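## Task

Lift the sticky-note cube out of the open drawer, set it down on the desk, and push the drawer completely closed. All other drawer contents must stay inside, every cabinet must remain roughly where it started, and the robot must not tip over or be left leaning. The result only counts if it holds without the robot supporting anything.

## Robot and tools

Robot: a Hello Robot Stretch 4 with one arm. It has an omni-wheel base, a lift that rides up a mast, an arm that telescopes forward, a wrist with yaw, pitch and roll, and a two-finger gripper. It stands about 1.6 m tall, and the base rim lies within 0.23 m of the base origin. Loose objects may sometimes get nudged by the scene itself.

Frames: the base frame sits on the floor under the base centre, with x forward, y left and z up. hand_pose is reported in this frame and marks a point between the open fingertips. Its printed value may be a little off. The odometry frame is the base frame as it was when the scene began.

execute_actions takes "actions", a list that is either empty or holds exactly one action. An empty list only returns the state and images. "cameras" picks which images come back: head_camera, head_left_camera, head_right_camera, wrist_camera or all. Leaving it out, or sending null, returns all of them; [] returns none. One action may contain "base", "joints" or both, plus an optional "pace" and "contact_limits". Alternatively it may contain only {"end_of_arm": "enable_torque"}, which revives wrist or gripper motors that have shut off. All motions in one action start together and can finish at different times.

"base" takes a single command, and each is a relative move measured from the base position in the latest reported state:
- translate_m: metres straight ahead, positive forward, -2 to 2.
- strafe_m: metres sideways, positive left, -2 to 2.
- rotate_rad: a turn in place, positive counter-clockwise seen from above, -3.2 to 3.2.

"joints" is a single object keyed by joint name. Each value is an absolute target, not a step. Ranges:
- lift_m: 0 to 1.2 m.
- arm_m: 0 to 0.55 m of extension.
- wrist_yaw_rad: -1.134 to 4.276. 0 points forward, positive turns left, and 3.14 is folded back. Above 3.4 the arm may get in the way.
- wrist_pitch_rad: -1.117 to 4.259. 0 is level and 1.57 points straight down.
- wrist_roll_rad: -1.117 to 4.259. At 0 both fingers are level; positive turns clockwise seen from behind.
- gripper_m: -0.038 to 0.141, the fingertip gap in metres. Below 0 the fingers squeeze together.

A joint target outside its range is clipped and still carried out. Any other bad value, or an unknown key, gets the whole call rejected and nothing moves. A joint or base you leave out may keep driving toward its previous target.

"pace" is "slow", "default", "fast" or "max". Base speeds are 0.1, 0.3, 0.4 and 0.6 m/s, with turns of 1 to 4 rad/s. A raised lift lowers these limits.

contact_limits {"arm_m": x} sets how hard the arm may push before it stops, from 0 (gentlest) to 0.75. The default is 0.5.

wait: "seconds" from 0 to 10. It sends no new command and returns the state and images.

zoom_image: "camera" plus "region" [x0, y0, x1, y1] in pixels of that camera's latest full image, at most 504x504.

finished_scene: "scene" is the number of the current scene. It ends that scene for good and reports whether the task succeeded. The next scene's task appears in this result. Ending a reply without a tool call ends everything.

Result lines:
- base_status and joint_status show how each motion ended. "done" for the base means the wheels turned the commanded amount, even if they slipped.
- "off_target" means the part stopped short and may still be pushing.
- "contact_stop_at_<key>" means it hit something. That part drops its target and may go slack: a slack lift can sink, and a slack base can roll.
- "limit_stop_at_tilt" means the lean exceeds 6 degrees. The lift, arm and wheels then go slack until the lean drops.
- "limit_stop_at_own_body" is a self-collision stop. It is most likely with the wrist pitched up and rolled. To unfold at the start, send lift_m 0.4 with wrist_yaw_rad 0.
- "torque_fault" means a wrist motor went limp and needs enable_torque.
- on_its_own lists anything not commanded in this call. "held at" gives the target being held.
- lidar_m: 12 distances in 30-degree sectors. The first points ahead and they go counter-clockwise: 4th left, 7th behind, 10th right. "-" means nothing was seen or the object is closer than 0.25 m. Table tops count; glass and thin legs may be missed.
- wrist_depth_mm: a 7x7 grid of depths in mm (100 to 2000), read from the top left.
- base_odometry comes from the wheels only. If turned_by_wheels and turned_by_imu differ by more than about 0.1 rad, the base slipped or collided.
- base_tilt gives forward and right lean in degrees, with a small constant bias.
- motor_effort is in percent of maximum, with the peak in brackets. It is noisy and offset. A firm grip shows up as a clear change in the gripper_m effort. Neither the gripper reading nor "done" proves that something is held.

Gripping: command a gap smaller than the object. Squeezing harder pulls the object toward the wrist. If the fingertips jam on a surface, raise the lift.

Cameras: the calibration gives OpenCV intrinsics and a T_world_to_cam measured from the base frame, with small errors. The wrist camera's pose error grows with arm extension.

Things to avoid: dropping the object, slamming the drawer, and hard shoves that move a cabinet. Do not drive or turn with more than 1 kg held and arm_m above 0.2, and avoid strong pushes or pulls with the gripper raised high, since these can tip the robot. Do not press the gripper into things hard enough to cause a torque fault. Before finishing, let go of everything so the result stands without the robot. Shorter total motion time is better.

Each tool is called after ">>>" as name([rows], argument=value, ...), one row to a line, values as JSON.

## Session

>>> execute_actions(actions=[])

Scene clock: 0.00 s.
base_odometry: x=+0.000 y=+0.000 heading=+0.000 (m, m, rad; odometry frame)
turned_by_wheels: +0.000 (rad since the last result)
turned_by_imu: +0.000 (rad since the last result)
base_tilt: forward=-0.6 right=+0.0 (deg)
lidar_m: 1.89 1.28 1.29 1.64 1.51 1.56 2.03 1.95 1.17 1.34 2.37 2.64
base_status: not commanded
joint_positions: lift_m=+0.150 arm_m=+0.002 wrist_yaw_rad=+3.049 wrist_pitch_rad=-0.017 wrist_roll_rad=-0.002 gripper_m=+0.057
joint_status: not commanded
motor_effort: lift_m=+19 arm_m=-1 wrist_yaw_rad=-2 wrist_pitch_rad=-7 wrist_roll_rad=-1 gripper_m=-5 wheel_0=+0 wheel_1=+0 wheel_2=+0 (%)
hand_pose: x=-0.1062 y=+0.1137 z=+0.3332 quat_wxyz=(+0.046, +0.009, -0.001, +0.999) (m; base frame)
wrist_depth_mm: 142 193 - - 1863 1464 1281 / - 143 - - 1863 1499 1281 / - 141 - - 1863 1537 1308 / 110 142 278 - 1921 1537 1308 / 139 1863 - - 1921 1537 1308 / 1537 1537 221 1464 211 1281 1229 / 991 976 866 917 866 831 831
pictures: head_camera, head_left_camera, head_right_camera, wrist_camera
Images, in order (width x height): head_camera 420x560, head_left_camera 420x672, head_right_camera 420x672, wrist_camera 616x392.

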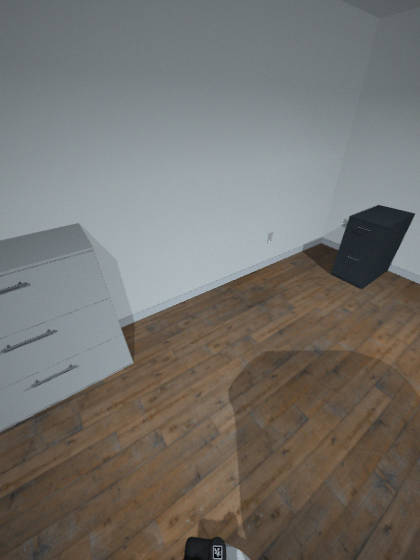

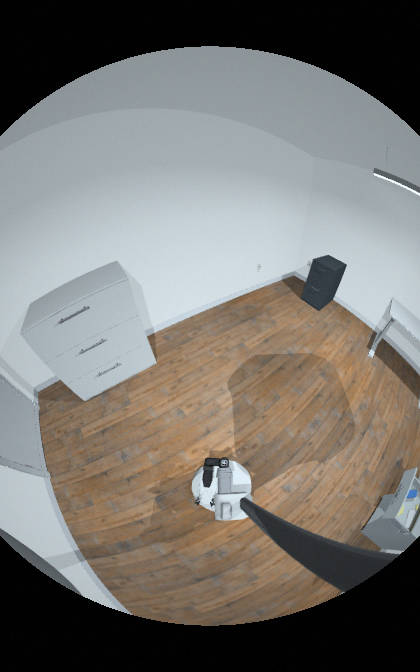

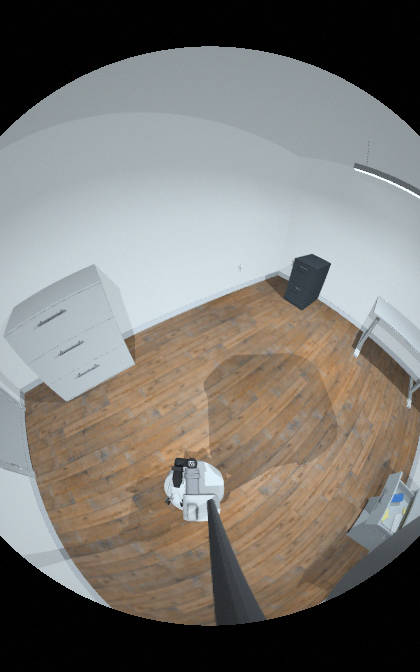

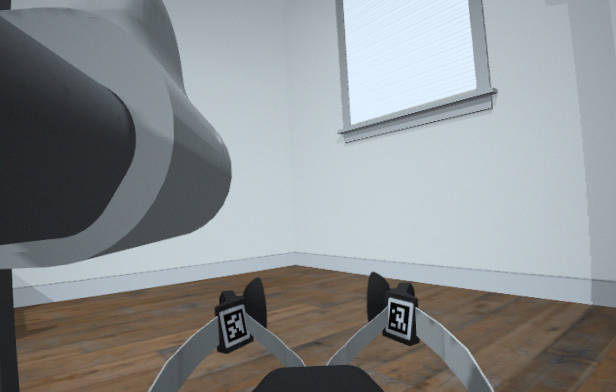

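>>> execute_actions([
  {"base":{"rotate_rad":-1.9},"joints":{"lift_m":0.8,"wrist_yaw_rad":0},"pace":"fast"},
])

Scene clock: 15.93 s.
base_odometry: x=+0.000 y=+0.000 heading=-1.900 (m, m, rad; odometry frame)
turned_by_wheels: -1.900 (rad since the last result)
turned_by_imu: -1.931 (rad since the last result)
base_tilt: forward=-0.6 right=+0.0 (deg)
lidar_m: 1.17 2.42 2.40 2.33 1.83 1.27 1.40 1.55 1.52 1.60 1.96 1.53
base_status: done
joint_positions: lift_m=+0.800 arm_m=+0.002 wrist_yaw_rad=+0.000 wrist_pitch_rad=-0.017 wrist_roll_rad=-0.002 gripper_m=+0.057
joint_status: all done
motor_effort: lift_m=+22(23) arm_m=-1(1) wrist_yaw_rad=-3(10) wrist_pitch_rad=-6(6) wrist_roll_rad=-2(1) gripper_m=-4(4) wheel_0=+0(6) wheel_1=+0(10) wheel_2=+1(8) (%)
hand_pose: x=+0.4614 y=-0.0873 z=+0.9829 quat_wxyz=(+1.000, -0.001, -0.009, +0.000) (m; base frame)
wrist_depth_mm: - - - - 1808 1576 1397 / - - - - 1808 1576 1430 / - - - - 1808 1576 1430 / - - - - 1808 1576 1430 / - - - - 1863 1576 1430 / - - 220 - 212 1576 1397 / - - - 1008 1205 1499 1430
pictures: head_camera, head_left_camera, head_right_camera, wrist_camera
camera_calibration (this result's frames):
wrist_camera: T_world_to_cam=[[0.0103993, -0.999026, -0.0428868, -0.0481452], [0.0417329, 0.0432854, -0.998191, 1.03274], [0.999075, 0.00859068, 0.0421424, -0.277346], [0, 0, 0, 1]] pos_world=[0.234491, -0.0904181, 1.04049]
Images, in order (width x height): head_camera 420x560, head_left_camera 420x672, head_right_camera 420x672, wrist_camera 616x392.

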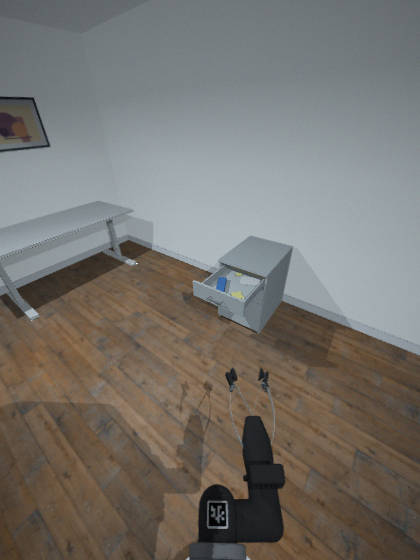

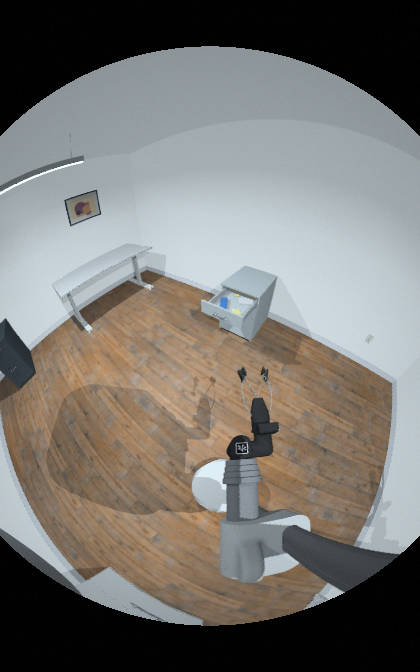

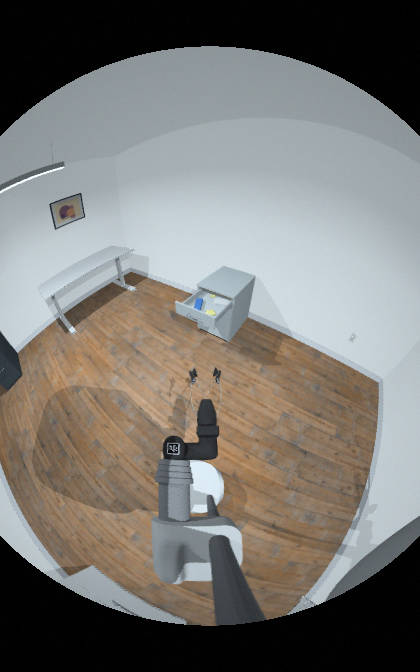

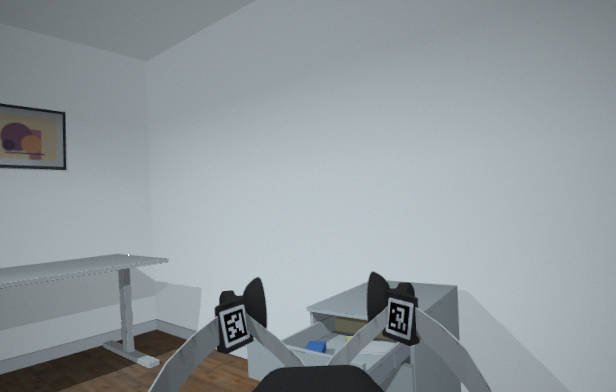

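>>> zoom_image(camera="head_camera", region=[170, 220, 310, 340])

Region (170, 220, 310, 340) of head_camera's 420x560 image, scaled by 3.600, with more detail than that image has; it fills the top 432 rows of this view, and the rest is white.

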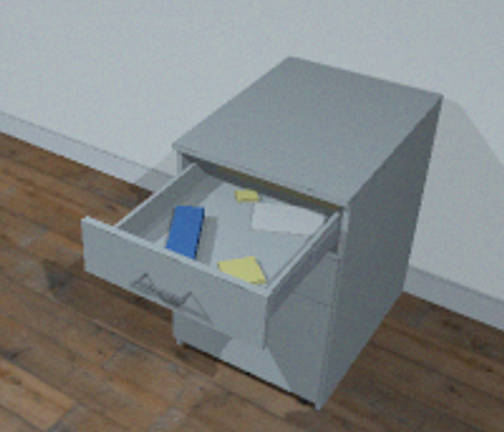

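>>> execute_actions([
  {"base":{"translate_m":0.78},"joints":{"wrist_pitch_rad":1.57,"gripper_m":0.12},"pace":"fast"},
], cameras=[])

>>> execute_actions([
  {"base":{"rotate_rad":-0.617},"pace":"fast"},
], cameras=[])

>>> execute_actions([
  {"base":{"strafe_m":0.277},"pace":"fast"},
])

Scene clock: 61.10 s.
base_odometry: x=-0.252 y=-0.738 heading=-1.900 (m, m, rad; odometry frame)
turned_by_wheels: +0.000 (rad since the last result)
turned_by_imu: -0.002 (rad since the last result)
base_tilt: forward=-0.6 right=+0.1 (deg)
lidar_m: 0.41 1.97 1.93 2.54 2.45 1.97 2.07 2.01 1.91 1.72 1.35 0.42
base_status: done
joint_positions: lift_m=+0.800 arm_m=+0.002 wrist_yaw_rad=+0.000 wrist_pitch_rad=+1.570 wrist_roll_rad=-0.002 gripper_m=+0.120
joint_status: all done
motor_effort: lift_m=+22(22) arm_m=-1(1) wrist_yaw_rad=-2(3) wrist_pitch_rad=+1(5) wrist_roll_rad=-2(1) gripper_m=+0(3) wheel_0=+0(6) wheel_1=+1(8) wheel_2=+0(11) (%)
hand_pose: x=+0.1732 y=-0.0874 z=+0.6895 quat_wxyz=(+0.707, -0.001, +0.707, +0.001) (m; base frame)
wrist_depth_mm: 917 917 917 917 904 904 891 / 931 917 917 917 904 891 904 / 931 917 917 917 904 904 904 / 917 931 917 917 904 904 904 / 917 917 707 699 904 904 891 / 917 917 691 699 699 891 891 / 931 917 699 150 904 891 891
pictures: none
No camera images: the call's "cameras" was empty. Leave "cameras" out to get every camera's image.

Scene clock: 62.43 s.
base_odometry: x=-0.252 y=-0.738 heading=-2.517 (m, m, rad; odometry frame)
turned_by_wheels: -0.617 (rad since the last result)
turned_by_imu: -0.627 (rad since the last result)
base_tilt: forward=-0.7 right=+0.1 (deg)
lidar_m: 0.42 0.41 0.57 1.94 2.54 2.51 1.95 2.00 2.03 1.93 1.85 1.36
base_status: done
joint_positions: lift_m=+0.800 arm_m=+0.002 wrist_yaw_rad=+0.000 wrist_pitch_rad=+1.570 wrist_roll_rad=-0.002 gripper_m=+0.120
joint_status: not commanded
motor_effort: lift_m=+22(22) arm_m=-1(1) wrist_yaw_rad=-2(1) wrist_pitch_rad=+1(1) wrist_roll_rad=+0(2) gripper_m=-1(1) wheel_0=+0(5) wheel_1=+0(11) wheel_2=-1(6) (%)
hand_pose: x=+0.1732 y=-0.0874 z=+0.6895 quat_wxyz=(+0.707, -0.001, +0.707, +0.001) (m; base frame)
wrist_depth_mm: 384 415 917 904 904 904 904 / 931 917 931 904 904 904 904 / 931 931 931 917 904 904 891 / 931 917 917 904 904 904 904 / 917 917 699 691 891 891 891 / 931 917 699 691 699 904 891 / 917 917 699 149 904 891 904
pictures: none
No camera images: the call's "cameras" was empty. Leave "cameras" out to get every camera's image.

Scene clock: 64.37 s.
base_odometry: x=-0.090 y=-0.963 heading=-2.517 (m, m, rad; odometry frame)
turned_by_wheels: +0.000 (rad since the last result)
turned_by_imu: +0.000 (rad since the last result)
base_tilt: forward=-0.5 right=+0.0 (deg)
lidar_m: 0.37 0.41 1.76 1.68 1.77 2.51 2.39 2.00 2.35 2.21 1.86 0.43
base_status: done
joint_positions: lift_m=+0.800 arm_m=+0.002 wrist_yaw_rad=+0.000 wrist_pitch_rad=+1.570 wrist_roll_rad=-0.002 gripper_m=+0.120
joint_status: not commanded
motor_effort: lift_m=+22(22) arm_m=-1(1) wrist_yaw_rad=-2(3) wrist_pitch_rad=-1(0) wrist_roll_rad=+1(2) gripper_m=-1(1) wheel_0=+1(10) wheel_1=-2(7) wheel_2=-1(0) (%)
hand_pose: x=+0.1732 y=-0.0874 z=+0.6895 quat_wxyz=(+0.707, -0.001, +0.707, +0.001) (m; base frame)
wrist_depth_mm: 375 382 382 407 904 904 904 / 931 917 917 917 917 904 891 / 917 917 917 904 904 891 891 / 917 917 917 904 891 904 904 / 931 917 707 699 904 904 891 / 917 917 699 699 699 891 891 / 917 917 699 149 891 891 891
pictures: head_camera, head_left_camera, head_right_camera, wrist_camera
camera_calibration (this result's frames):
wrist_camera: T_world_to_cam=[[-0.0430709, -0.999029, -0.00927179, -0.0717695], [-0.998742, 0.0432933, -0.0252909, 0.261277], [0.0256678, 0.00817082, -0.999637, 0.909836], [0, 0, 0, 1]] pos_world=[0.234504, -0.0904455, 0.915449]
Images, in order (width x height): head_camera 420x560, head_left_camera 420x672, head_right_camera 420x672, wrist_camera 616x392.

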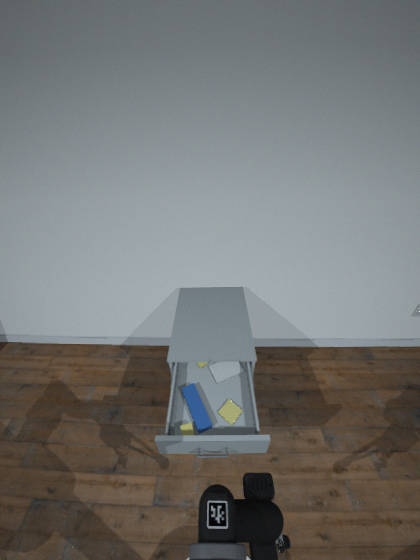

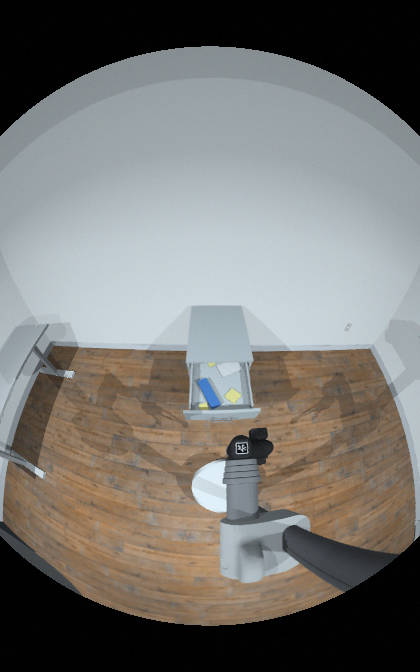

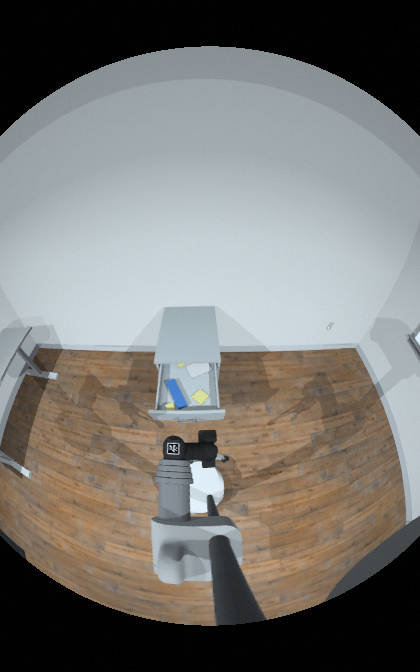

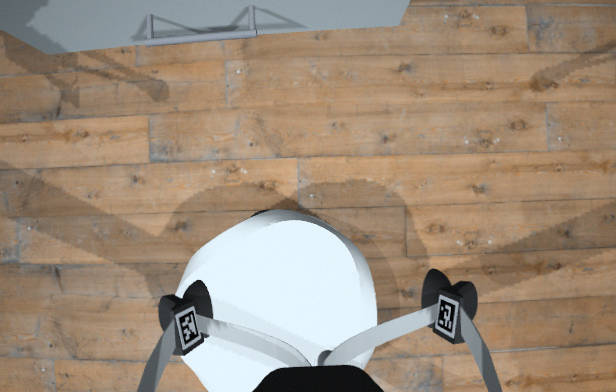

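>>> zoom_image(camera="head_camera", region=[150, 345, 280, 465])

Region (150, 345, 280, 465) of head_camera's 420x560 image, scaled by 3.877, with more detail than that image has; it fills the top 465 rows of this view, and the rest is white.

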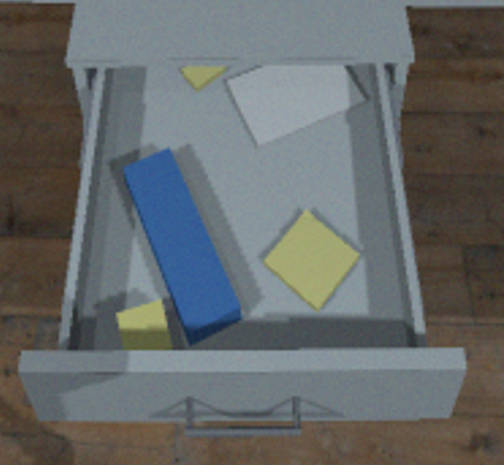

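>>> execute_actions([
  {"base":{"strafe_m":0.2},"joints":{"arm_m":0.29,"gripper_m":0.09},"pace":"fast"},
], cameras=["head_camera","wrist_camera"])

Scene clock: 92.13 s.
base_odometry: x=+0.027 y=-1.125 heading=-2.517 (m, m, rad; odometry frame)
turned_by_wheels: +0.000 (rad since the last result)
turned_by_imu: -0.001 (rad since the last result)
base_tilt: forward=-0.6 right=+0.0 (deg)
lidar_m: 0.38 1.39 1.52 1.48 1.52 2.32 2.40 2.09 2.54 2.40 1.88 0.41
base_status: done
joint_positions: lift_m=+0.800 arm_m=+0.289 wrist_yaw_rad=+0.000 wrist_pitch_rad=+1.570 wrist_roll_rad=-0.002 gripper_m=+0.090
joint_status: all done
motor_effort: lift_m=+22(22) arm_m=+5(4) wrist_yaw_rad=-2(3) wrist_pitch_rad=+1(1) wrist_roll_rad=-2(2) gripper_m=-2(0) wheel_0=-1(10) wheel_1=+0(10) wheel_2=-1(1) (%)
hand_pose: x=+0.4604 y=-0.0874 z=+0.6895 quat_wxyz=(+0.707, -0.001, +0.707, +0.001) (m; base frame)
wrist_depth_mm: 931 917 394 392 392 387 379 / 931 917 392 362 389 387 382 / 917 917 394 362 389 377 384 / 931 917 392 389 359 387 384 / 931 917 392 389 389 384 382 / 931 917 217 310 212 282 294 / 917 917 707 157 904 891 891
pictures: head_camera, wrist_camera
camera_calibration (this result's frames):
wrist_camera: T_world_to_cam=[[-0.042812, -0.99904, -0.00927725, -0.0595176], [-0.99875, 0.0430356, -0.0254187, 0.548144], [0.0257935, 0.00817743, -0.999634, 0.902418], [0, 0, 0, 1]] pos_world=[0.521634, -0.0904296, 0.915469]
Images, in order (width x height): head_camera 420x560, wrist_camera 616x392.

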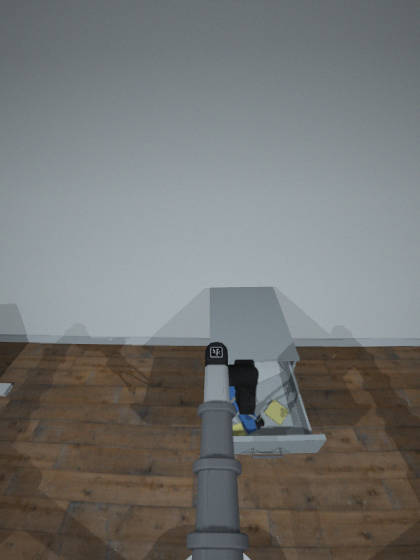

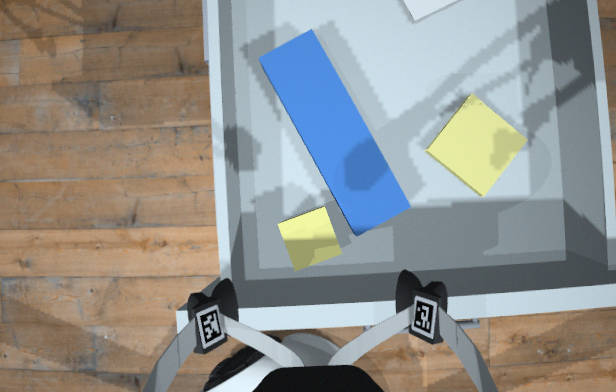

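>>> zoom_image(camera="wrist_camera", region=[170, 150, 470, 392])

>>> zoom_image(camera="head_camera", region=[210, 360, 330, 460])

Region (170, 150, 470, 392) of wrist_camera's 616x392 image, scaled by 1.680; it fills the top 407 rows of this view, and the rest is white.

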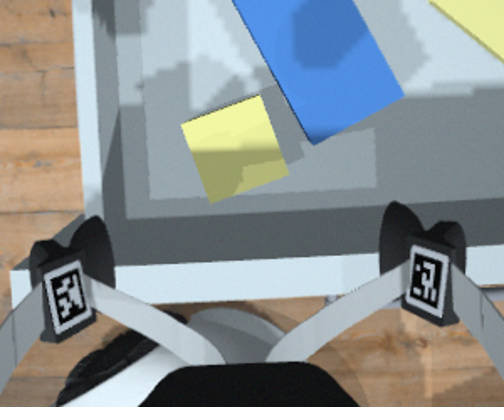

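Region (210, 360, 330, 460) of head_camera's 420x560 image, scaled by 4.200, with more detail than that image has.

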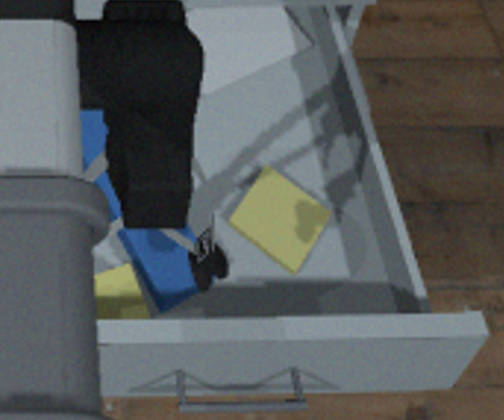

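>>> execute_actions([
  {"joints":{"arm_m":0.30,"gripper_m":0.07,"wrist_roll_rad":0.15,"lift_m":0.725}},
], cameras=["head_camera","wrist_camera"])

Scene clock: 158.13 s.
base_odometry: x=+0.027 y=-1.125 heading=-2.517 (m, m, rad; odometry frame)
turned_by_wheels: +0.000 (rad since the last result)
turned_by_imu: +0.000 (rad since the last result)
base_tilt: forward=-0.6 right=+0.1 (deg)
lidar_m: 0.41 1.37 1.52 1.46 1.54 2.28 2.39 2.10 2.54 2.40 1.88 0.43
base_status: not commanded
joint_positions: lift_m=+0.725 arm_m=+0.299 wrist_yaw_rad=+0.000 wrist_pitch_rad=+1.570 wrist_roll_rad=+0.150 gripper_m=+0.070
joint_status: all done
motor_effort: lift_m=+15(20) arm_m=+5(3) wrist_yaw_rad=-2(3) wrist_pitch_rad=+0(0) wrist_roll_rad=+1(0) gripper_m=-2(2) wheel_0=-1(1) wheel_1=-1(0) wheel_2=-1(1) (%)
hand_pose: x=+0.4703 y=-0.0874 z=+0.6150 quat_wxyz=(+0.705, +0.053, +0.705, -0.053) (m; base frame)
wrist_depth_mm: 854 842 319 317 315 315 314 / 842 842 319 289 315 304 314 / 854 842 319 287 315 303 312 / 854 842 317 317 286 314 312 / 842 842 317 278 315 312 312 / 854 831 221 294 210 231 210 / 842 842 211 160 209 208 820
pictures: head_camera, wrist_camera
camera_calibration (this result's frames):
wrist_camera: T_world_to_cam=[[-0.193079, -0.981138, -0.00939682, 0.0125259], [-0.980822, 0.193258, -0.0252768, 0.560795], [0.0266161, 0.0043362, -0.999636, 0.827031], [0, 0, 0, 1]] pos_world=[0.530447, -0.0996749, 0.841023]
Images, in order (width x height): head_camera 420x560, wrist_camera 616x392.

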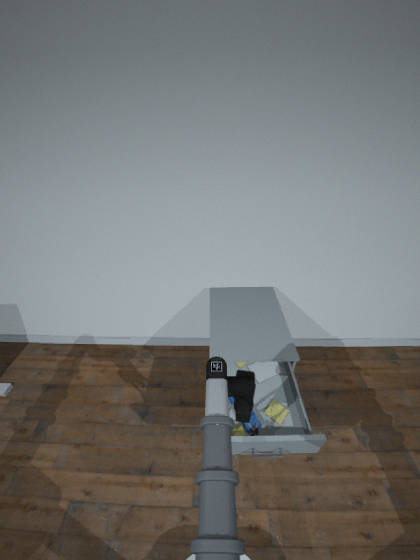

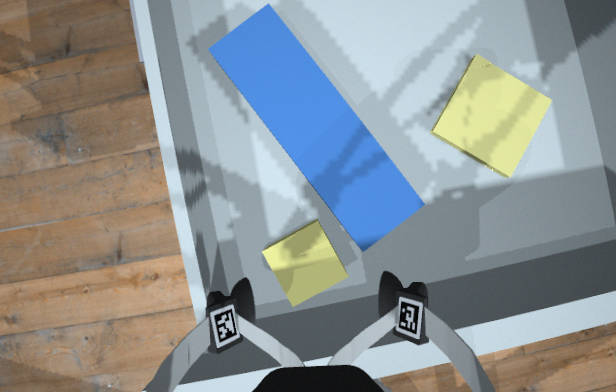

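>>> zoom_image(camera="wrist_camera", region=[150, 190, 470, 392])

Region (150, 190, 470, 392) of wrist_camera's 616x392 image, scaled by 1.575; it fills the top 318 rows of this view, and the rest is white.

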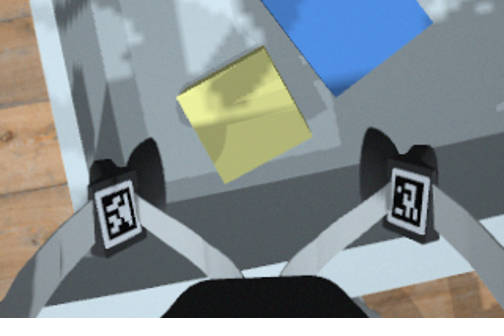

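>>> execute_actions([
  {"joints":{"gripper_m":0.075,"wrist_roll_rad":0.08,"lift_m":0.695}},
], cameras=["wrist_camera"])

Scene clock: 192.80 s.
base_odometry: x=+0.027 y=-1.125 heading=-2.517 (m, m, rad; odometry frame)
turned_by_wheels: +0.000 (rad since the last result)
turned_by_imu: +0.000 (rad since the last result)
base_tilt: forward=-0.7 right=+0.0 (deg)
lidar_m: 0.39 1.38 1.54 1.47 1.53 2.30 2.39 2.08 2.51 2.41 1.89 0.42
base_status: not commanded
joint_positions: lift_m=+0.695 arm_m=+0.299 wrist_yaw_rad=+0.000 wrist_pitch_rad=+1.570 wrist_roll_rad=+0.080 gripper_m=+0.075
joint_status: all done
motor_effort: lift_m=+15(15) arm_m=+5(5) wrist_yaw_rad=-3(2) wrist_pitch_rad=+0(1) wrist_roll_rad=-2(2) gripper_m=-2(4) wheel_0=-1(0) wheel_1=+0(0) wheel_2=-1(1) (%)
hand_pose: x=+0.4703 y=-0.0874 z=+0.5850 quat_wxyz=(+0.707, +0.028, +0.706, -0.028) (m; base frame)
wrist_depth_mm: 831 809 279 258 286 285 283 / 809 809 287 257 286 285 278 / 820 809 289 256 285 273 273 / 809 820 289 286 256 283 282 / 820 809 287 249 283 282 282 / 820 798 217 263 211 251 235 / 820 809 202 159 186 179 178
pictures: wrist_camera
camera_calibration (this result's frames):
wrist_camera: T_world_to_cam=[[-0.124654, -0.992156, -0.00933986, -0.0209324], [-0.991853, 0.124854, -0.025286, 0.559251], [0.0262538, 0.00611177, -0.999637, 0.797368], [0, 0, 0, 1]] pos_world=[0.531152, -0.0954661, 0.811024]
Images, in order (width x height): wrist_camera 616x392.

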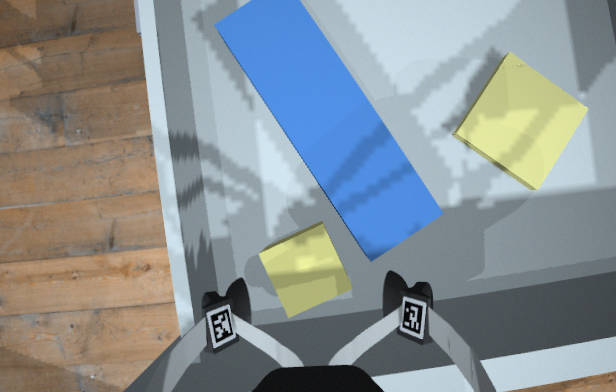

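>>> execute_actions([
  {"joints":{"lift_m":0.662},"pace":"slow"},
], cameras=["wrist_camera"])

Scene clock: 199.97 s.
base_odometry: x=+0.027 y=-1.125 heading=-2.517 (m, m, rad; odometry frame)
turned_by_wheels: +0.000 (rad since the last result)
turned_by_imu: +0.000 (rad since the last result)
base_tilt: forward=-0.6 right=+0.0 (deg)
lidar_m: 0.54 1.38 1.50 1.47 1.53 2.29 2.40 2.09 2.52 2.41 1.87 0.44
base_status: not commanded
joint_positions: lift_m=+0.662 arm_m=+0.299 wrist_yaw_rad=+0.000 wrist_pitch_rad=+1.570 wrist_roll_rad=+0.080 gripper_m=+0.075
joint_status: all done
motor_effort: lift_m=+15(16) arm_m=+5(5) wrist_yaw_rad=-2(3) wrist_pitch_rad=+0(1) wrist_roll_rad=-2(2) gripper_m=-3(1) wheel_0=+0(0) wheel_1=+0(0) wheel_2=-1(1) (%)
hand_pose: x=+0.4703 y=-0.0874 z=+0.5521 quat_wxyz=(+0.707, +0.028, +0.706, -0.028) (m; base frame)
wrist_depth_mm: 788 229 225 224 253 251 251 / 778 242 255 224 252 251 240 / 788 229 255 224 223 251 240 / 778 778 254 253 222 251 250 / 788 778 254 215 240 251 250 / 788 778 212 215 211 250 235 / 778 768 200 158 186 169 175
pictures: wrist_camera
camera_calibration (this result's frames):
wrist_camera: T_world_to_cam=[[-0.124652, -0.992157, -0.00933986, -0.021241], [-0.991853, 0.124852, -0.025286, 0.558418], [0.0262538, 0.00611182, -0.999637, 0.764412], [0, 0, 0, 1]] pos_world=[0.531153, -0.0954659, 0.778056]
Images, in order (width x height): wrist_camera 616x392.

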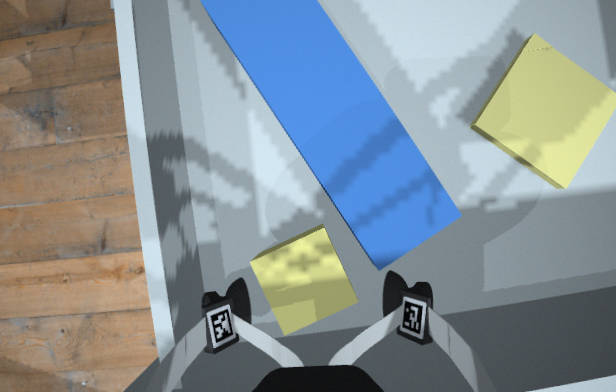

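>>> execute_actions([
  {"joints":{"lift_m":0.657,"gripper_m":0.025}},
], cameras=["wrist_camera"])

Scene clock: 207.27 s.
base_odometry: x=+0.027 y=-1.125 heading=-2.517 (m, m, rad; odometry frame)
turned_by_wheels: +0.000 (rad since the last result)
turned_by_imu: +0.000 (rad since the last result)
base_tilt: forward=-0.7 right=-0.1 (deg)
lidar_m: 0.53 1.39 1.53 1.48 1.52 2.31 2.39 2.09 2.55 2.41 1.86 0.43
base_status: not commanded
joint_positions: lift_m=+0.657 arm_m=+0.299 wrist_yaw_rad=+0.000 wrist_pitch_rad=+1.570 wrist_roll_rad=+0.080 gripper_m=+0.025
joint_status: all done
motor_effort: lift_m=+15(13) arm_m=+5(5) wrist_yaw_rad=-3(3) wrist_pitch_rad=-2(1) wrist_roll_rad=-2(2) gripper_m=-14(15) wheel_0=+0(0) wheel_1=+0(0) wheel_2=-1(1) (%)
hand_pose: x=+0.4703 y=-0.0874 z=+0.5471 quat_wxyz=(+0.707, +0.028, +0.706, -0.028) (m; base frame)
wrist_depth_mm: 778 230 220 219 248 247 246 / 778 222 250 219 247 246 236 / 778 229 250 219 218 246 236 / 778 220 250 248 217 246 244 / 788 778 249 206 242 246 244 / 788 778 211 205 202 245 236 / 778 768 190 206 183 160 174
pictures: wrist_camera
camera_calibration (this result's frames):
wrist_camera: T_world_to_cam=[[-0.124638, -0.992158, -0.00933986, -0.0212947], [-0.991855, 0.124837, -0.0252861, 0.558292], [0.0262538, 0.00611219, -0.999637, 0.759394], [0, 0, 0, 1]] pos_world=[0.531154, -0.0954651, 0.773036]
Images, in order (width x height): wrist_camera 616x392.

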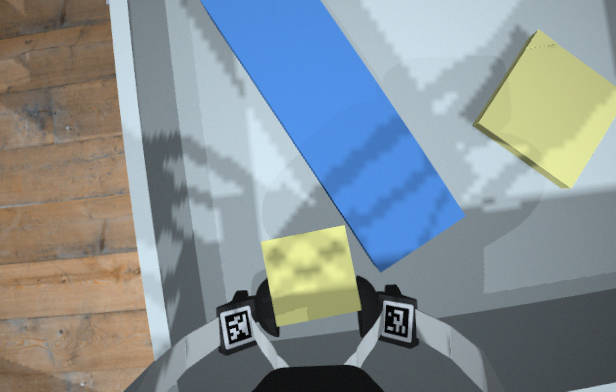

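>>> execute_actions([
  {"joints":{"gripper_m":0.06,"wrist_roll_rad":0.0}},
], cameras=[])

>>> execute_actions([
  {"joints":{"arm_m":0.315},"pace":"slow"},
], cameras=["wrist_camera"])

Scene clock: 217.13 s.
base_odometry: x=+0.027 y=-1.125 heading=-2.517 (m, m, rad; odometry frame)
turned_by_wheels: +0.000 (rad since the last result)
turned_by_imu: +0.000 (rad since the last result)
base_tilt: forward=-0.6 right=+0.1 (deg)
lidar_m: 0.53 1.39 1.52 1.48 1.54 2.31 2.39 2.10 2.55 2.42 1.89 0.42
base_status: not commanded
joint_positions: lift_m=+0.657 arm_m=+0.299 wrist_yaw_rad=+0.000 wrist_pitch_rad=+1.570 wrist_roll_rad=+0.000 gripper_m=+0.060
joint_status: all done
motor_effort: lift_m=+15(15) arm_m=+5(5) wrist_yaw_rad=-2(2) wrist_pitch_rad=-1(0) wrist_roll_rad=-3(4) gripper_m=-3(14) wheel_0=+0(0) wheel_1=+0(0) wheel_2=-1(1) (%)
hand_pose: x=+0.4703 y=-0.0874 z=+0.5471 quat_wxyz=(+0.707, +0.000, +0.707, +0.000) (m; base frame)
wrist_depth_mm: 778 778 251 220 248 246 246 / 778 778 250 220 247 247 236 / 778 778 250 221 217 246 236 / 778 778 250 249 217 245 242 / 778 778 249 211 218 246 245 / 778 768 211 211 210 245 244 / 768 504 190 183 189 184 191
pictures: none
No camera images: the call's "cameras" was empty. Leave "cameras" out to get every camera's image.

Scene clock: 218.20 s.
base_odometry: x=+0.027 y=-1.125 heading=-2.517 (m, m, rad; odometry frame)
turned_by_wheels: +0.000 (rad since the last result)
turned_by_imu: +0.000 (rad since the last result)
base_tilt: forward=-0.7 right=+0.0 (deg)
lidar_m: 0.55 1.40 1.53 1.48 1.55 2.29 2.37 2.07 2.54 2.40 1.87 0.42
base_status: not commanded
joint_positions: lift_m=+0.657 arm_m=+0.314 wrist_yaw_rad=+0.000 wrist_pitch_rad=+1.570 wrist_roll_rad=+0.000 gripper_m=+0.060
joint_status: all done
motor_effort: lift_m=+15(15) arm_m=+5(1) wrist_yaw_rad=-3(1) wrist_pitch_rad=+0(0) wrist_roll_rad=-2(2) gripper_m=-3(5) wheel_0=+0(1) wheel_1=+0(0) wheel_2=-1(1) (%)
hand_pose: x=+0.4853 y=-0.0874 z=+0.5471 quat_wxyz=(+0.707, +0.000, +0.707, +0.000) (m; base frame)
wrist_depth_mm: 788 778 236 220 248 247 246 / 788 768 250 219 247 247 243 / 778 778 250 219 218 246 235 / 778 768 250 248 217 246 236 / 788 778 249 248 218 245 244 / 778 778 211 211 210 245 244 / 768 768 211 186 220 214 218
pictures: wrist_camera
camera_calibration (this result's frames):
wrist_camera: T_world_to_cam=[[-0.0449574, -0.998946, -0.00927333, -0.0587251], [-0.998659, 0.0451792, -0.0252873, 0.569477], [0.0256796, 0.00812404, -0.999637, 0.759456], [0, 0, 0, 1]] pos_world=[0.54657, -0.0905616, 0.773036]
Images, in order (width x height): wrist_camera 616x392.

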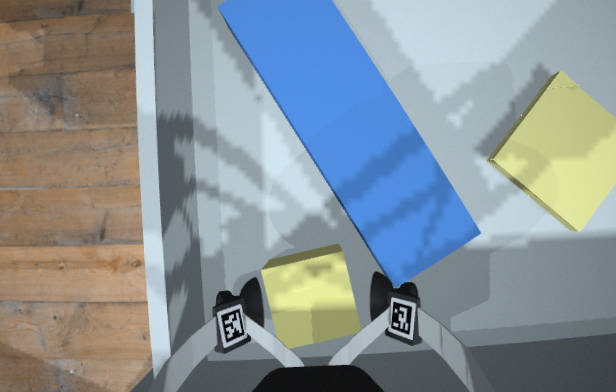

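Centred now. Close.

>>> execute_actions([
  {"joints":{"gripper_m":0.015}},
], cameras=["wrist_camera"])

>>> execute_actions([
  {"joints":{"lift_m":0.8}},
])

Scene clock: 224.67 s.
base_odometry: x=+0.027 y=-1.125 heading=-2.517 (m, m, rad; odometry frame)
turned_by_wheels: +0.000 (rad since the last result)
turned_by_imu: +0.000 (rad since the last result)
base_tilt: forward=-0.7 right=-0.1 (deg)
lidar_m: 0.56 1.39 1.51 1.47 1.55 2.30 2.39 2.08 2.54 2.41 1.87 0.42
base_status: not commanded
joint_positions: lift_m=+0.657 arm_m=+0.314 wrist_yaw_rad=+0.000 wrist_pitch_rad=+1.570 wrist_roll_rad=+0.000 gripper_m=+0.015
joint_status: all done
motor_effort: lift_m=+15(15) arm_m=+5(5) wrist_yaw_rad=-3(3) wrist_pitch_rad=+0(0) wrist_roll_rad=-2(2) gripper_m=-18(20) wheel_0=+0(0) wheel_1=+0(1) wheel_2=-1(1) (%)
hand_pose: x=+0.4853 y=-0.0874 z=+0.5471 quat_wxyz=(+0.707, +0.000, +0.707, +0.000) (m; base frame)
wrist_depth_mm: 778 778 251 220 248 247 245 / 778 778 250 219 247 247 243 / 778 778 250 219 218 246 236 / 778 778 250 248 217 246 235 / 778 768 249 248 216 245 244 / 778 778 212 202 201 245 244 / 778 778 212 202 213 207 217
pictures: wrist_camera
camera_calibration (this result's frames):
wrist_camera: T_world_to_cam=[[-0.0449577, -0.998946, -0.00927332, -0.0587249], [-0.998659, 0.0451795, -0.0252871, 0.569479], [0.0256795, 0.00812403, -0.999637, 0.759456], [0, 0, 0, 1]] pos_world=[0.546572, -0.0905616, 0.773036]
Images, in order (width x height): wrist_camera 616x392.

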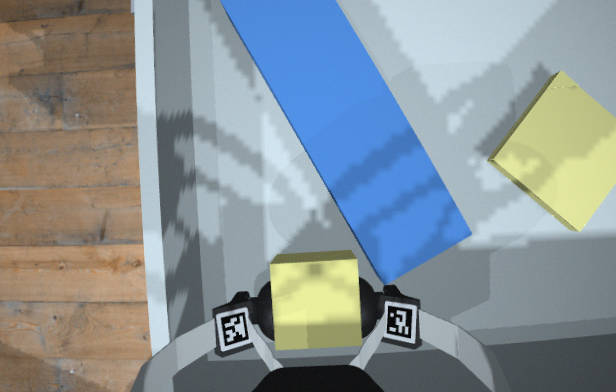

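Scene clock: 226.33 s.
base_odometry: x=+0.027 y=-1.125 heading=-2.517 (m, m, rad; odometry frame)
turned_by_wheels: +0.000 (rad since the last result)
turned_by_imu: +0.000 (rad since the last result)
base_tilt: forward=-0.6 right=+0.0 (deg)
lidar_m: 0.39 1.38 1.50 1.47 1.55 2.32 2.40 2.07 2.55 2.42 1.88 0.43
base_status: not commanded
joint_positions: lift_m=+0.800 arm_m=+0.314 wrist_yaw_rad=+0.000 wrist_pitch_rad=+1.570 wrist_roll_rad=+0.000 gripper_m=+0.015
joint_status: all done
motor_effort: lift_m=+23(24) arm_m=+5(5) wrist_yaw_rad=-3(3) wrist_pitch_rad=+0(1) wrist_roll_rad=-2(3) gripper_m=-18(18) wheel_0=+0(1) wheel_1=+0(0) wheel_2=-1(1) (%)
hand_pose: x=+0.4853 y=-0.0874 z=+0.6894 quat_wxyz=(+0.707, +0.000, +0.707, +0.000) (m; base frame)
wrist_depth_mm: 931 917 394 392 389 387 379 / 931 917 392 362 389 389 382 / 931 917 394 362 387 377 384 / 931 917 392 389 359 377 382 / 931 917 394 389 387 384 384 / 931 917 336 202 201 324 307 / 931 917 286 202 312 281 904
pictures: head_camera, head_left_camera, head_right_camera, wrist_camera
camera_calibration (this result's frames):
wrist_camera: T_world_to_cam=[[-0.0449575, -0.998946, -0.00927332, -0.0574044], [-0.998659, 0.0451793, -0.0252871, 0.573099], [0.0256795, 0.00812404, -0.999637, 0.90171], [0, 0, 0, 1]] pos_world=[0.546594, -0.0905616, 0.915343]
Images, in order (width x height): head_camera 420x560, head_left_camera 420x672, head_right_camera 420x672, wrist_camera 616x392.

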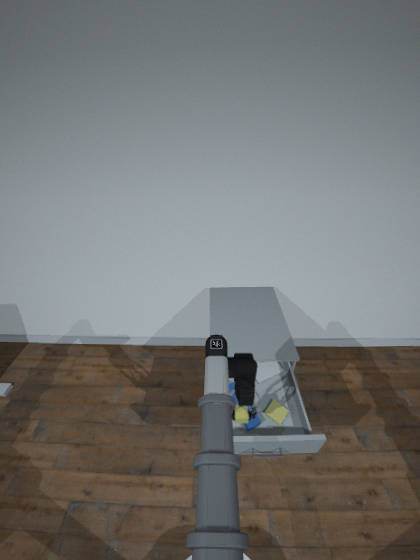

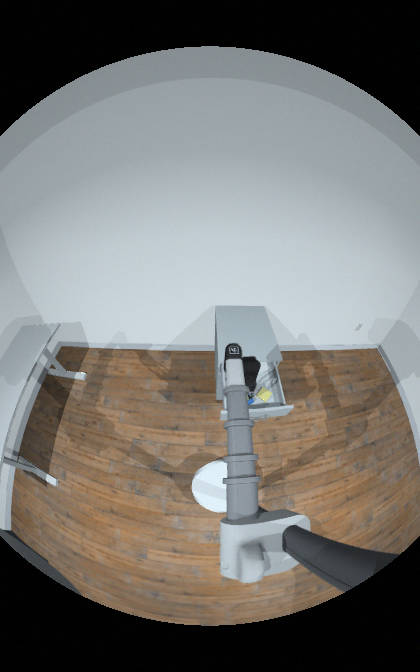

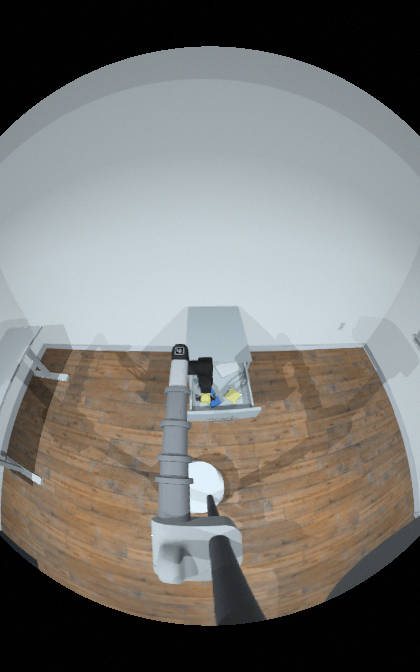

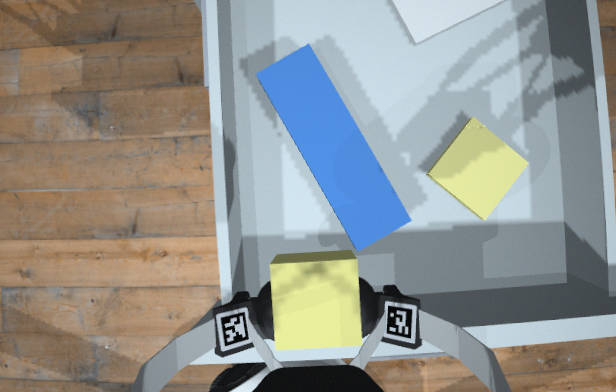

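>>> execute_actions([
  {"base":{"rotate_rad":1.4},"joints":{"lift_m":0.96,"arm_m":0.3}},
], cameras=["head_camera"])

>>> execute_actions([
  {"base":{"translate_m":0.9},"joints":{"arm_m":0.35},"pace":"fast"},
], cameras=["head_camera","wrist_camera"])

Scene clock: 240.43 s.
base_odometry: x=+0.027 y=-1.125 heading=-1.117 (m, m, rad; odometry frame)
turned_by_wheels: +1.400 (rad since the last result)
turned_by_imu: +1.422 (rad since the last result)
base_tilt: forward=-0.6 right=+0.0 (deg)
lidar_m: 1.45 1.46 2.14 2.39 2.11 2.36 2.44 2.25 0.43 0.39 1.33 1.61
base_status: done
joint_positions: lift_m=+0.960 arm_m=+0.301 wrist_yaw_rad=+0.000 wrist_pitch_rad=+1.570 wrist_roll_rad=+0.000 gripper_m=+0.015
joint_status: all done
motor_effort: lift_m=+23(23) arm_m=-5(5) wrist_yaw_rad=-2(3) wrist_pitch_rad=+1(2) wrist_roll_rad=-2(2) gripper_m=-18(18) wheel_0=+1(8) wheel_1=-1(5) wheel_2=+2(7) (%)
hand_pose: x=+0.4720 y=-0.0874 z=+0.8494 quat_wxyz=(+0.707, +0.000, +0.707, +0.000) (m; base frame)
wrist_depth_mm: 1098 1098 1078 1078 1060 1060 1060 / 1098 1098 1078 1060 1060 1042 1060 / 1078 1078 1060 1078 1060 1060 1060 / 1078 1078 1078 1060 1060 1060 1060 / 1078 1078 1060 1060 1042 1060 1060 / 1078 1078 1078 201 201 1060 1042 / 1078 1078 854 202 1060 1042 976
pictures: head_camera
Images, in order (width x height): head_camera 420x560.

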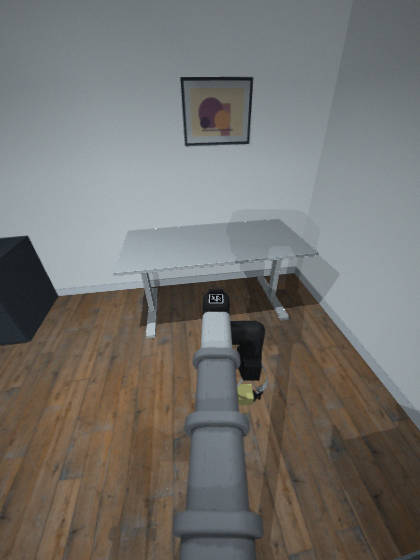

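Scene clock: 244.33 s.
base_odometry: x=+0.422 y=-1.934 heading=-1.117 (m, m, rad; odometry frame)
turned_by_wheels: +0.000 (rad since the last result)
turned_by_imu: -0.001 (rad since the last result)
base_tilt: forward=-0.6 right=+0.1 (deg)
lidar_m: 0.57 0.59 0.72 1.74 2.58 2.71 3.35 0.90 1.03 1.18 1.01 0.65
base_status: done
joint_positions: lift_m=+0.960 arm_m=+0.349 wrist_yaw_rad=+0.000 wrist_pitch_rad=+1.570 wrist_roll_rad=+0.000 gripper_m=+0.015
joint_status: all done
motor_effort: lift_m=+23(23) arm_m=+5(6) wrist_yaw_rad=-2(1) wrist_pitch_rad=-1(1) wrist_roll_rad=-1(1) gripper_m=-18(19) wheel_0=-1(6) wheel_1=+1(8) wheel_2=+1(9) (%)
hand_pose: x=+0.5203 y=-0.0874 z=+0.8494 quat_wxyz=(+0.707, +0.000, +0.707, +0.000) (m; base frame)
wrist_depth_mm: 359 359 355 353 351 349 347 / 357 355 355 353 351 347 347 / 357 357 353 351 355 1060 1060 / 357 357 1060 1060 1060 1060 1042 / 1078 1078 1060 1060 1060 1060 1060 / 1078 1060 1060 202 201 1060 1042 / 1078 1078 854 202 1060 1042 1042
pictures: head_camera, wrist_camera
camera_calibration (this result's frames):
wrist_camera: T_world_to_cam=[[-0.0449867, -0.998945, -0.0092727, -0.0543308], [-0.998658, 0.0452084, -0.0252748, 0.612121], [0.0256673, 0.00812323, -0.999638, 1.06078], [0, 0, 0, 1]] pos_world=[0.581628, -0.0905634, 1.07536]
Images, in order (width x height): head_camera 420x560, wrist_camera 616x392.

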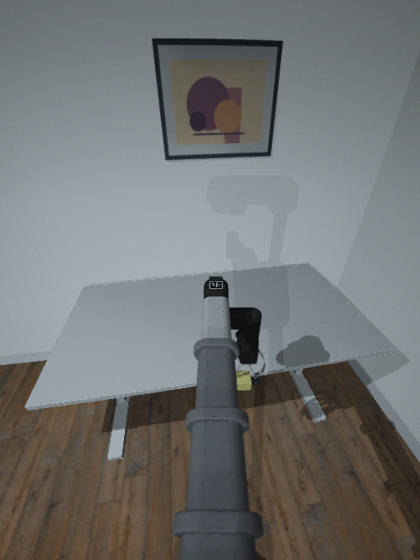

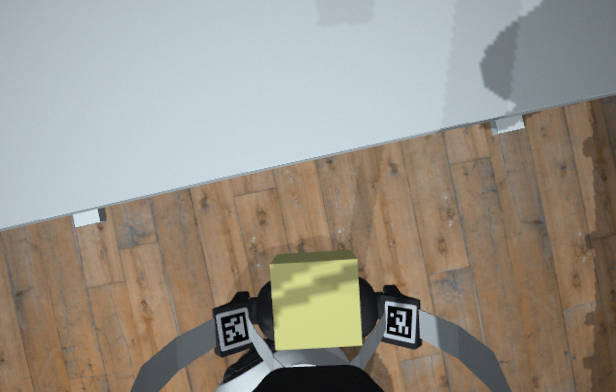

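>>> execute_actions([
  {"base":{"translate_m":0.1},"joints":{"arm_m":0.54,"lift_m":0.89},"pace":"fast"},
], cameras=["wrist_camera"])

Scene clock: 252.43 s.
base_odometry: x=+0.465 y=-2.024 heading=-1.117 (m, m, rad; odometry frame)
turned_by_wheels: +0.000 (rad since the last result)
turned_by_imu: +0.000 (rad since the last result)
base_tilt: forward=-0.7 right=+0.1 (deg)
lidar_m: 0.47 0.49 0.56 1.67 2.59 2.76 3.44 0.97 1.14 1.15 0.83 0.53
base_status: done
joint_positions: lift_m=+0.890 arm_m=+0.539 wrist_yaw_rad=+0.000 wrist_pitch_rad=+1.570 wrist_roll_rad=+0.000 gripper_m=+0.015
joint_status: all done
motor_effort: lift_m=+15(21) arm_m=+5(6) wrist_yaw_rad=-2(1) wrist_pitch_rad=+1(0) wrist_roll_rad=-1(3) gripper_m=-17(18) wheel_0=-1(4) wheel_1=+0(4) wheel_2=+1(8) (%)
hand_pose: x=+0.7104 y=-0.0874 z=+0.7800 quat_wxyz=(+0.707, +0.000, +0.707, +0.000) (m; base frame)
wrist_depth_mm: 287 287 285 283 281 281 278 / 287 286 285 283 282 279 279 / 289 286 285 282 281 279 278 / 287 285 283 282 281 278 278 / 286 285 282 281 279 279 277 / 286 286 282 202 201 278 277 / 285 285 282 202 279 277 277
pictures: wrist_camera
camera_calibration (this result's frames):
wrist_camera: T_world_to_cam=[[-0.044692, -0.998958, -0.00928258, -0.0466243], [-0.998665, 0.0449159, -0.0254958, 0.800373], [0.0258862, 0.00813073, -0.999632, 0.986408], [0, 0, 0, 1]] pos_world=[0.771686, -0.0905454, 1.00602]
Images, in order (width x height): wrist_camera 616x392.

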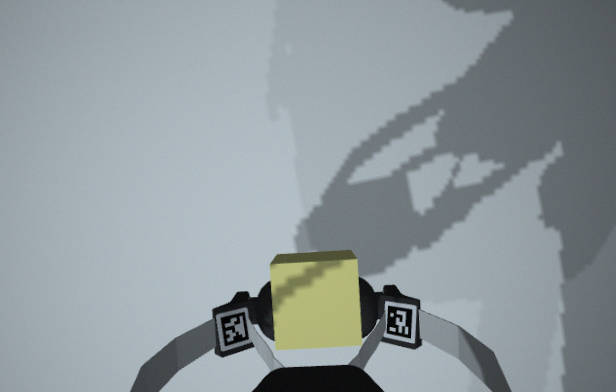

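>>> execute_actions([
  {"joints":{"lift_m":0.856}},
], cameras=[])

>>> execute_actions([
  {"joints":{"gripper_m":0.075}},
], cameras=["wrist_camera"])

>>> execute_actions([
  {"joints":{"lift_m":0.92},"pace":"fast"},
], cameras=["wrist_camera"])

Scene clock: 260.83 s.
base_odometry: x=+0.465 y=-2.024 heading=-1.117 (m, m, rad; odometry frame)
turned_by_wheels: +0.000 (rad since the last result)
turned_by_imu: +0.000 (rad since the last result)
base_tilt: forward=-0.7 right=+0.0 (deg)
lidar_m: 0.49 0.48 0.61 1.68 2.58 2.78 3.44 0.98 1.13 1.17 0.84 0.55
base_status: not commanded
joint_positions: lift_m=+0.856 arm_m=+0.539 wrist_yaw_rad=+0.000 wrist_pitch_rad=+1.570 wrist_roll_rad=+0.000 gripper_m=+0.015
joint_status: all done
motor_effort: lift_m=+15(15) arm_m=+4(4) wrist_yaw_rad=-3(2) wrist_pitch_rad=+0(0) wrist_roll_rad=-1(2) gripper_m=-18(19) wheel_0=+0(1) wheel_1=+0(0) wheel_2=+1(1) (%)
hand_pose: x=+0.7104 y=-0.0874 z=+0.7461 quat_wxyz=(+0.707, +0.000, +0.707, +0.000) (m; base frame)
wrist_depth_mm: 253 252 251 249 248 246 245 / 253 251 250 249 247 246 245 / 252 251 250 248 247 245 244 / 252 250 249 248 247 246 244 / 252 251 249 247 247 245 244 / 251 251 249 202 201 245 243 / 251 250 248 202 245 244 243
pictures: none
No camera images: the call's "cameras" was empty. Leave "cameras" out to get every camera's image.

Scene clock: 262.23 s.
base_odometry: x=+0.465 y=-2.024 heading=-1.117 (m, m, rad; odometry frame)
turned_by_wheels: +0.000 (rad since the last result)
turned_by_imu: +0.000 (rad since the last result)
base_tilt: forward=-0.6 right=+0.1 (deg)
lidar_m: 0.48 0.49 0.59 1.68 2.60 2.75 3.45 0.97 1.15 1.17 0.84 0.53
base_status: not commanded
joint_positions: lift_m=+0.856 arm_m=+0.539 wrist_yaw_rad=+0.000 wrist_pitch_rad=+1.570 wrist_roll_rad=+0.000 gripper_m=+0.075
joint_status: all done
motor_effort: lift_m=+15(15) arm_m=+4(4) wrist_yaw_rad=-3(2) wrist_pitch_rad=+0(0) wrist_roll_rad=-1(2) gripper_m=-3(18) wheel_0=+0(1) wheel_1=-1(0) wheel_2=+1(1) (%)
hand_pose: x=+0.7104 y=-0.0874 z=+0.7461 quat_wxyz=(+0.707, +0.000, +0.707, +0.000) (m; base frame)
wrist_depth_mm: 253 253 251 250 248 247 246 / 253 252 250 249 247 247 245 / 253 251 250 249 247 247 245 / 252 251 249 248 247 245 244 / 252 252 250 247 246 246 245 / 251 250 217 209 209 245 244 / 251 250 248 159 246 244 244
pictures: wrist_camera
camera_calibration (this result's frames):
wrist_camera: T_world_to_cam=[[-0.0446939, -0.998958, -0.00927668, -0.0469443], [-0.998669, 0.0449165, -0.0253647, 0.799376], [0.0257549, 0.00813068, -0.999635, 0.952539], [0, 0, 0, 1]] pos_world=[0.771681, -0.0905454, 0.972032]
Images, in order (width x height): wrist_camera 616x392.

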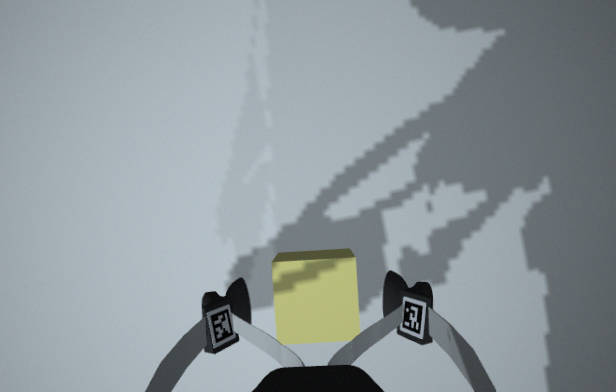

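Scene clock: 263.23 s.
base_odometry: x=+0.465 y=-2.024 heading=-1.117 (m, m, rad; odometry frame)
turned_by_wheels: +0.000 (rad since the last result)
turned_by_imu: +0.000 (rad since the last result)
base_tilt: forward=-0.6 right=+0.1 (deg)
lidar_m: 0.46 0.48 0.60 1.67 2.59 2.77 3.44 0.97 1.14 1.15 0.86 0.55
base_status: not commanded
joint_positions: lift_m=+0.920 arm_m=+0.539 wrist_yaw_rad=+0.000 wrist_pitch_rad=+1.570 wrist_roll_rad=+0.000 gripper_m=+0.075
joint_status: all done
motor_effort: lift_m=+23(25) arm_m=+4(5) wrist_yaw_rad=-3(2) wrist_pitch_rad=+0(0) wrist_roll_rad=-1(2) gripper_m=-1(2) wheel_0=-1(1) wheel_1=+0(0) wheel_2=+1(1) (%)
hand_pose: x=+0.7104 y=-0.0874 z=+0.8094 quat_wxyz=(+0.707, +0.000, +0.707, +0.000) (m; base frame)
wrist_depth_mm: 317 315 314 314 310 309 307 / 319 317 315 314 310 309 307 / 319 315 314 312 310 307 307 / 317 315 314 312 309 307 307 / 315 314 312 298 309 307 306 / 315 315 218 310 211 307 306 / 315 314 310 158 309 306 306
pictures: wrist_camera
camera_calibration (this result's frames):
wrist_camera: T_world_to_cam=[[-0.0446942, -0.998958, -0.00927669, -0.0463562], [-0.998669, 0.0449169, -0.0253648, 0.800986], [0.025755, 0.00813068, -0.999635, 1.01588], [0, 0, 0, 1]] pos_world=[0.771684, -0.0905454, 1.0354]
Images, in order (width x height): wrist_camera 616x392.

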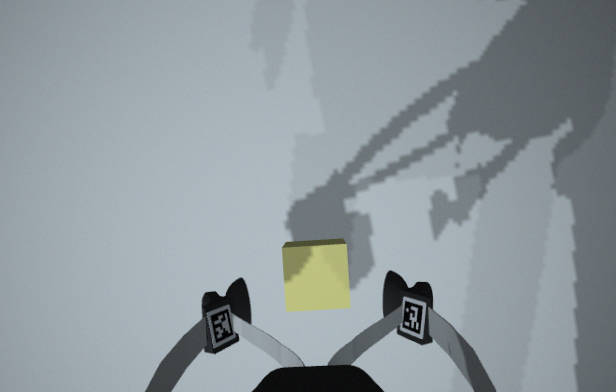

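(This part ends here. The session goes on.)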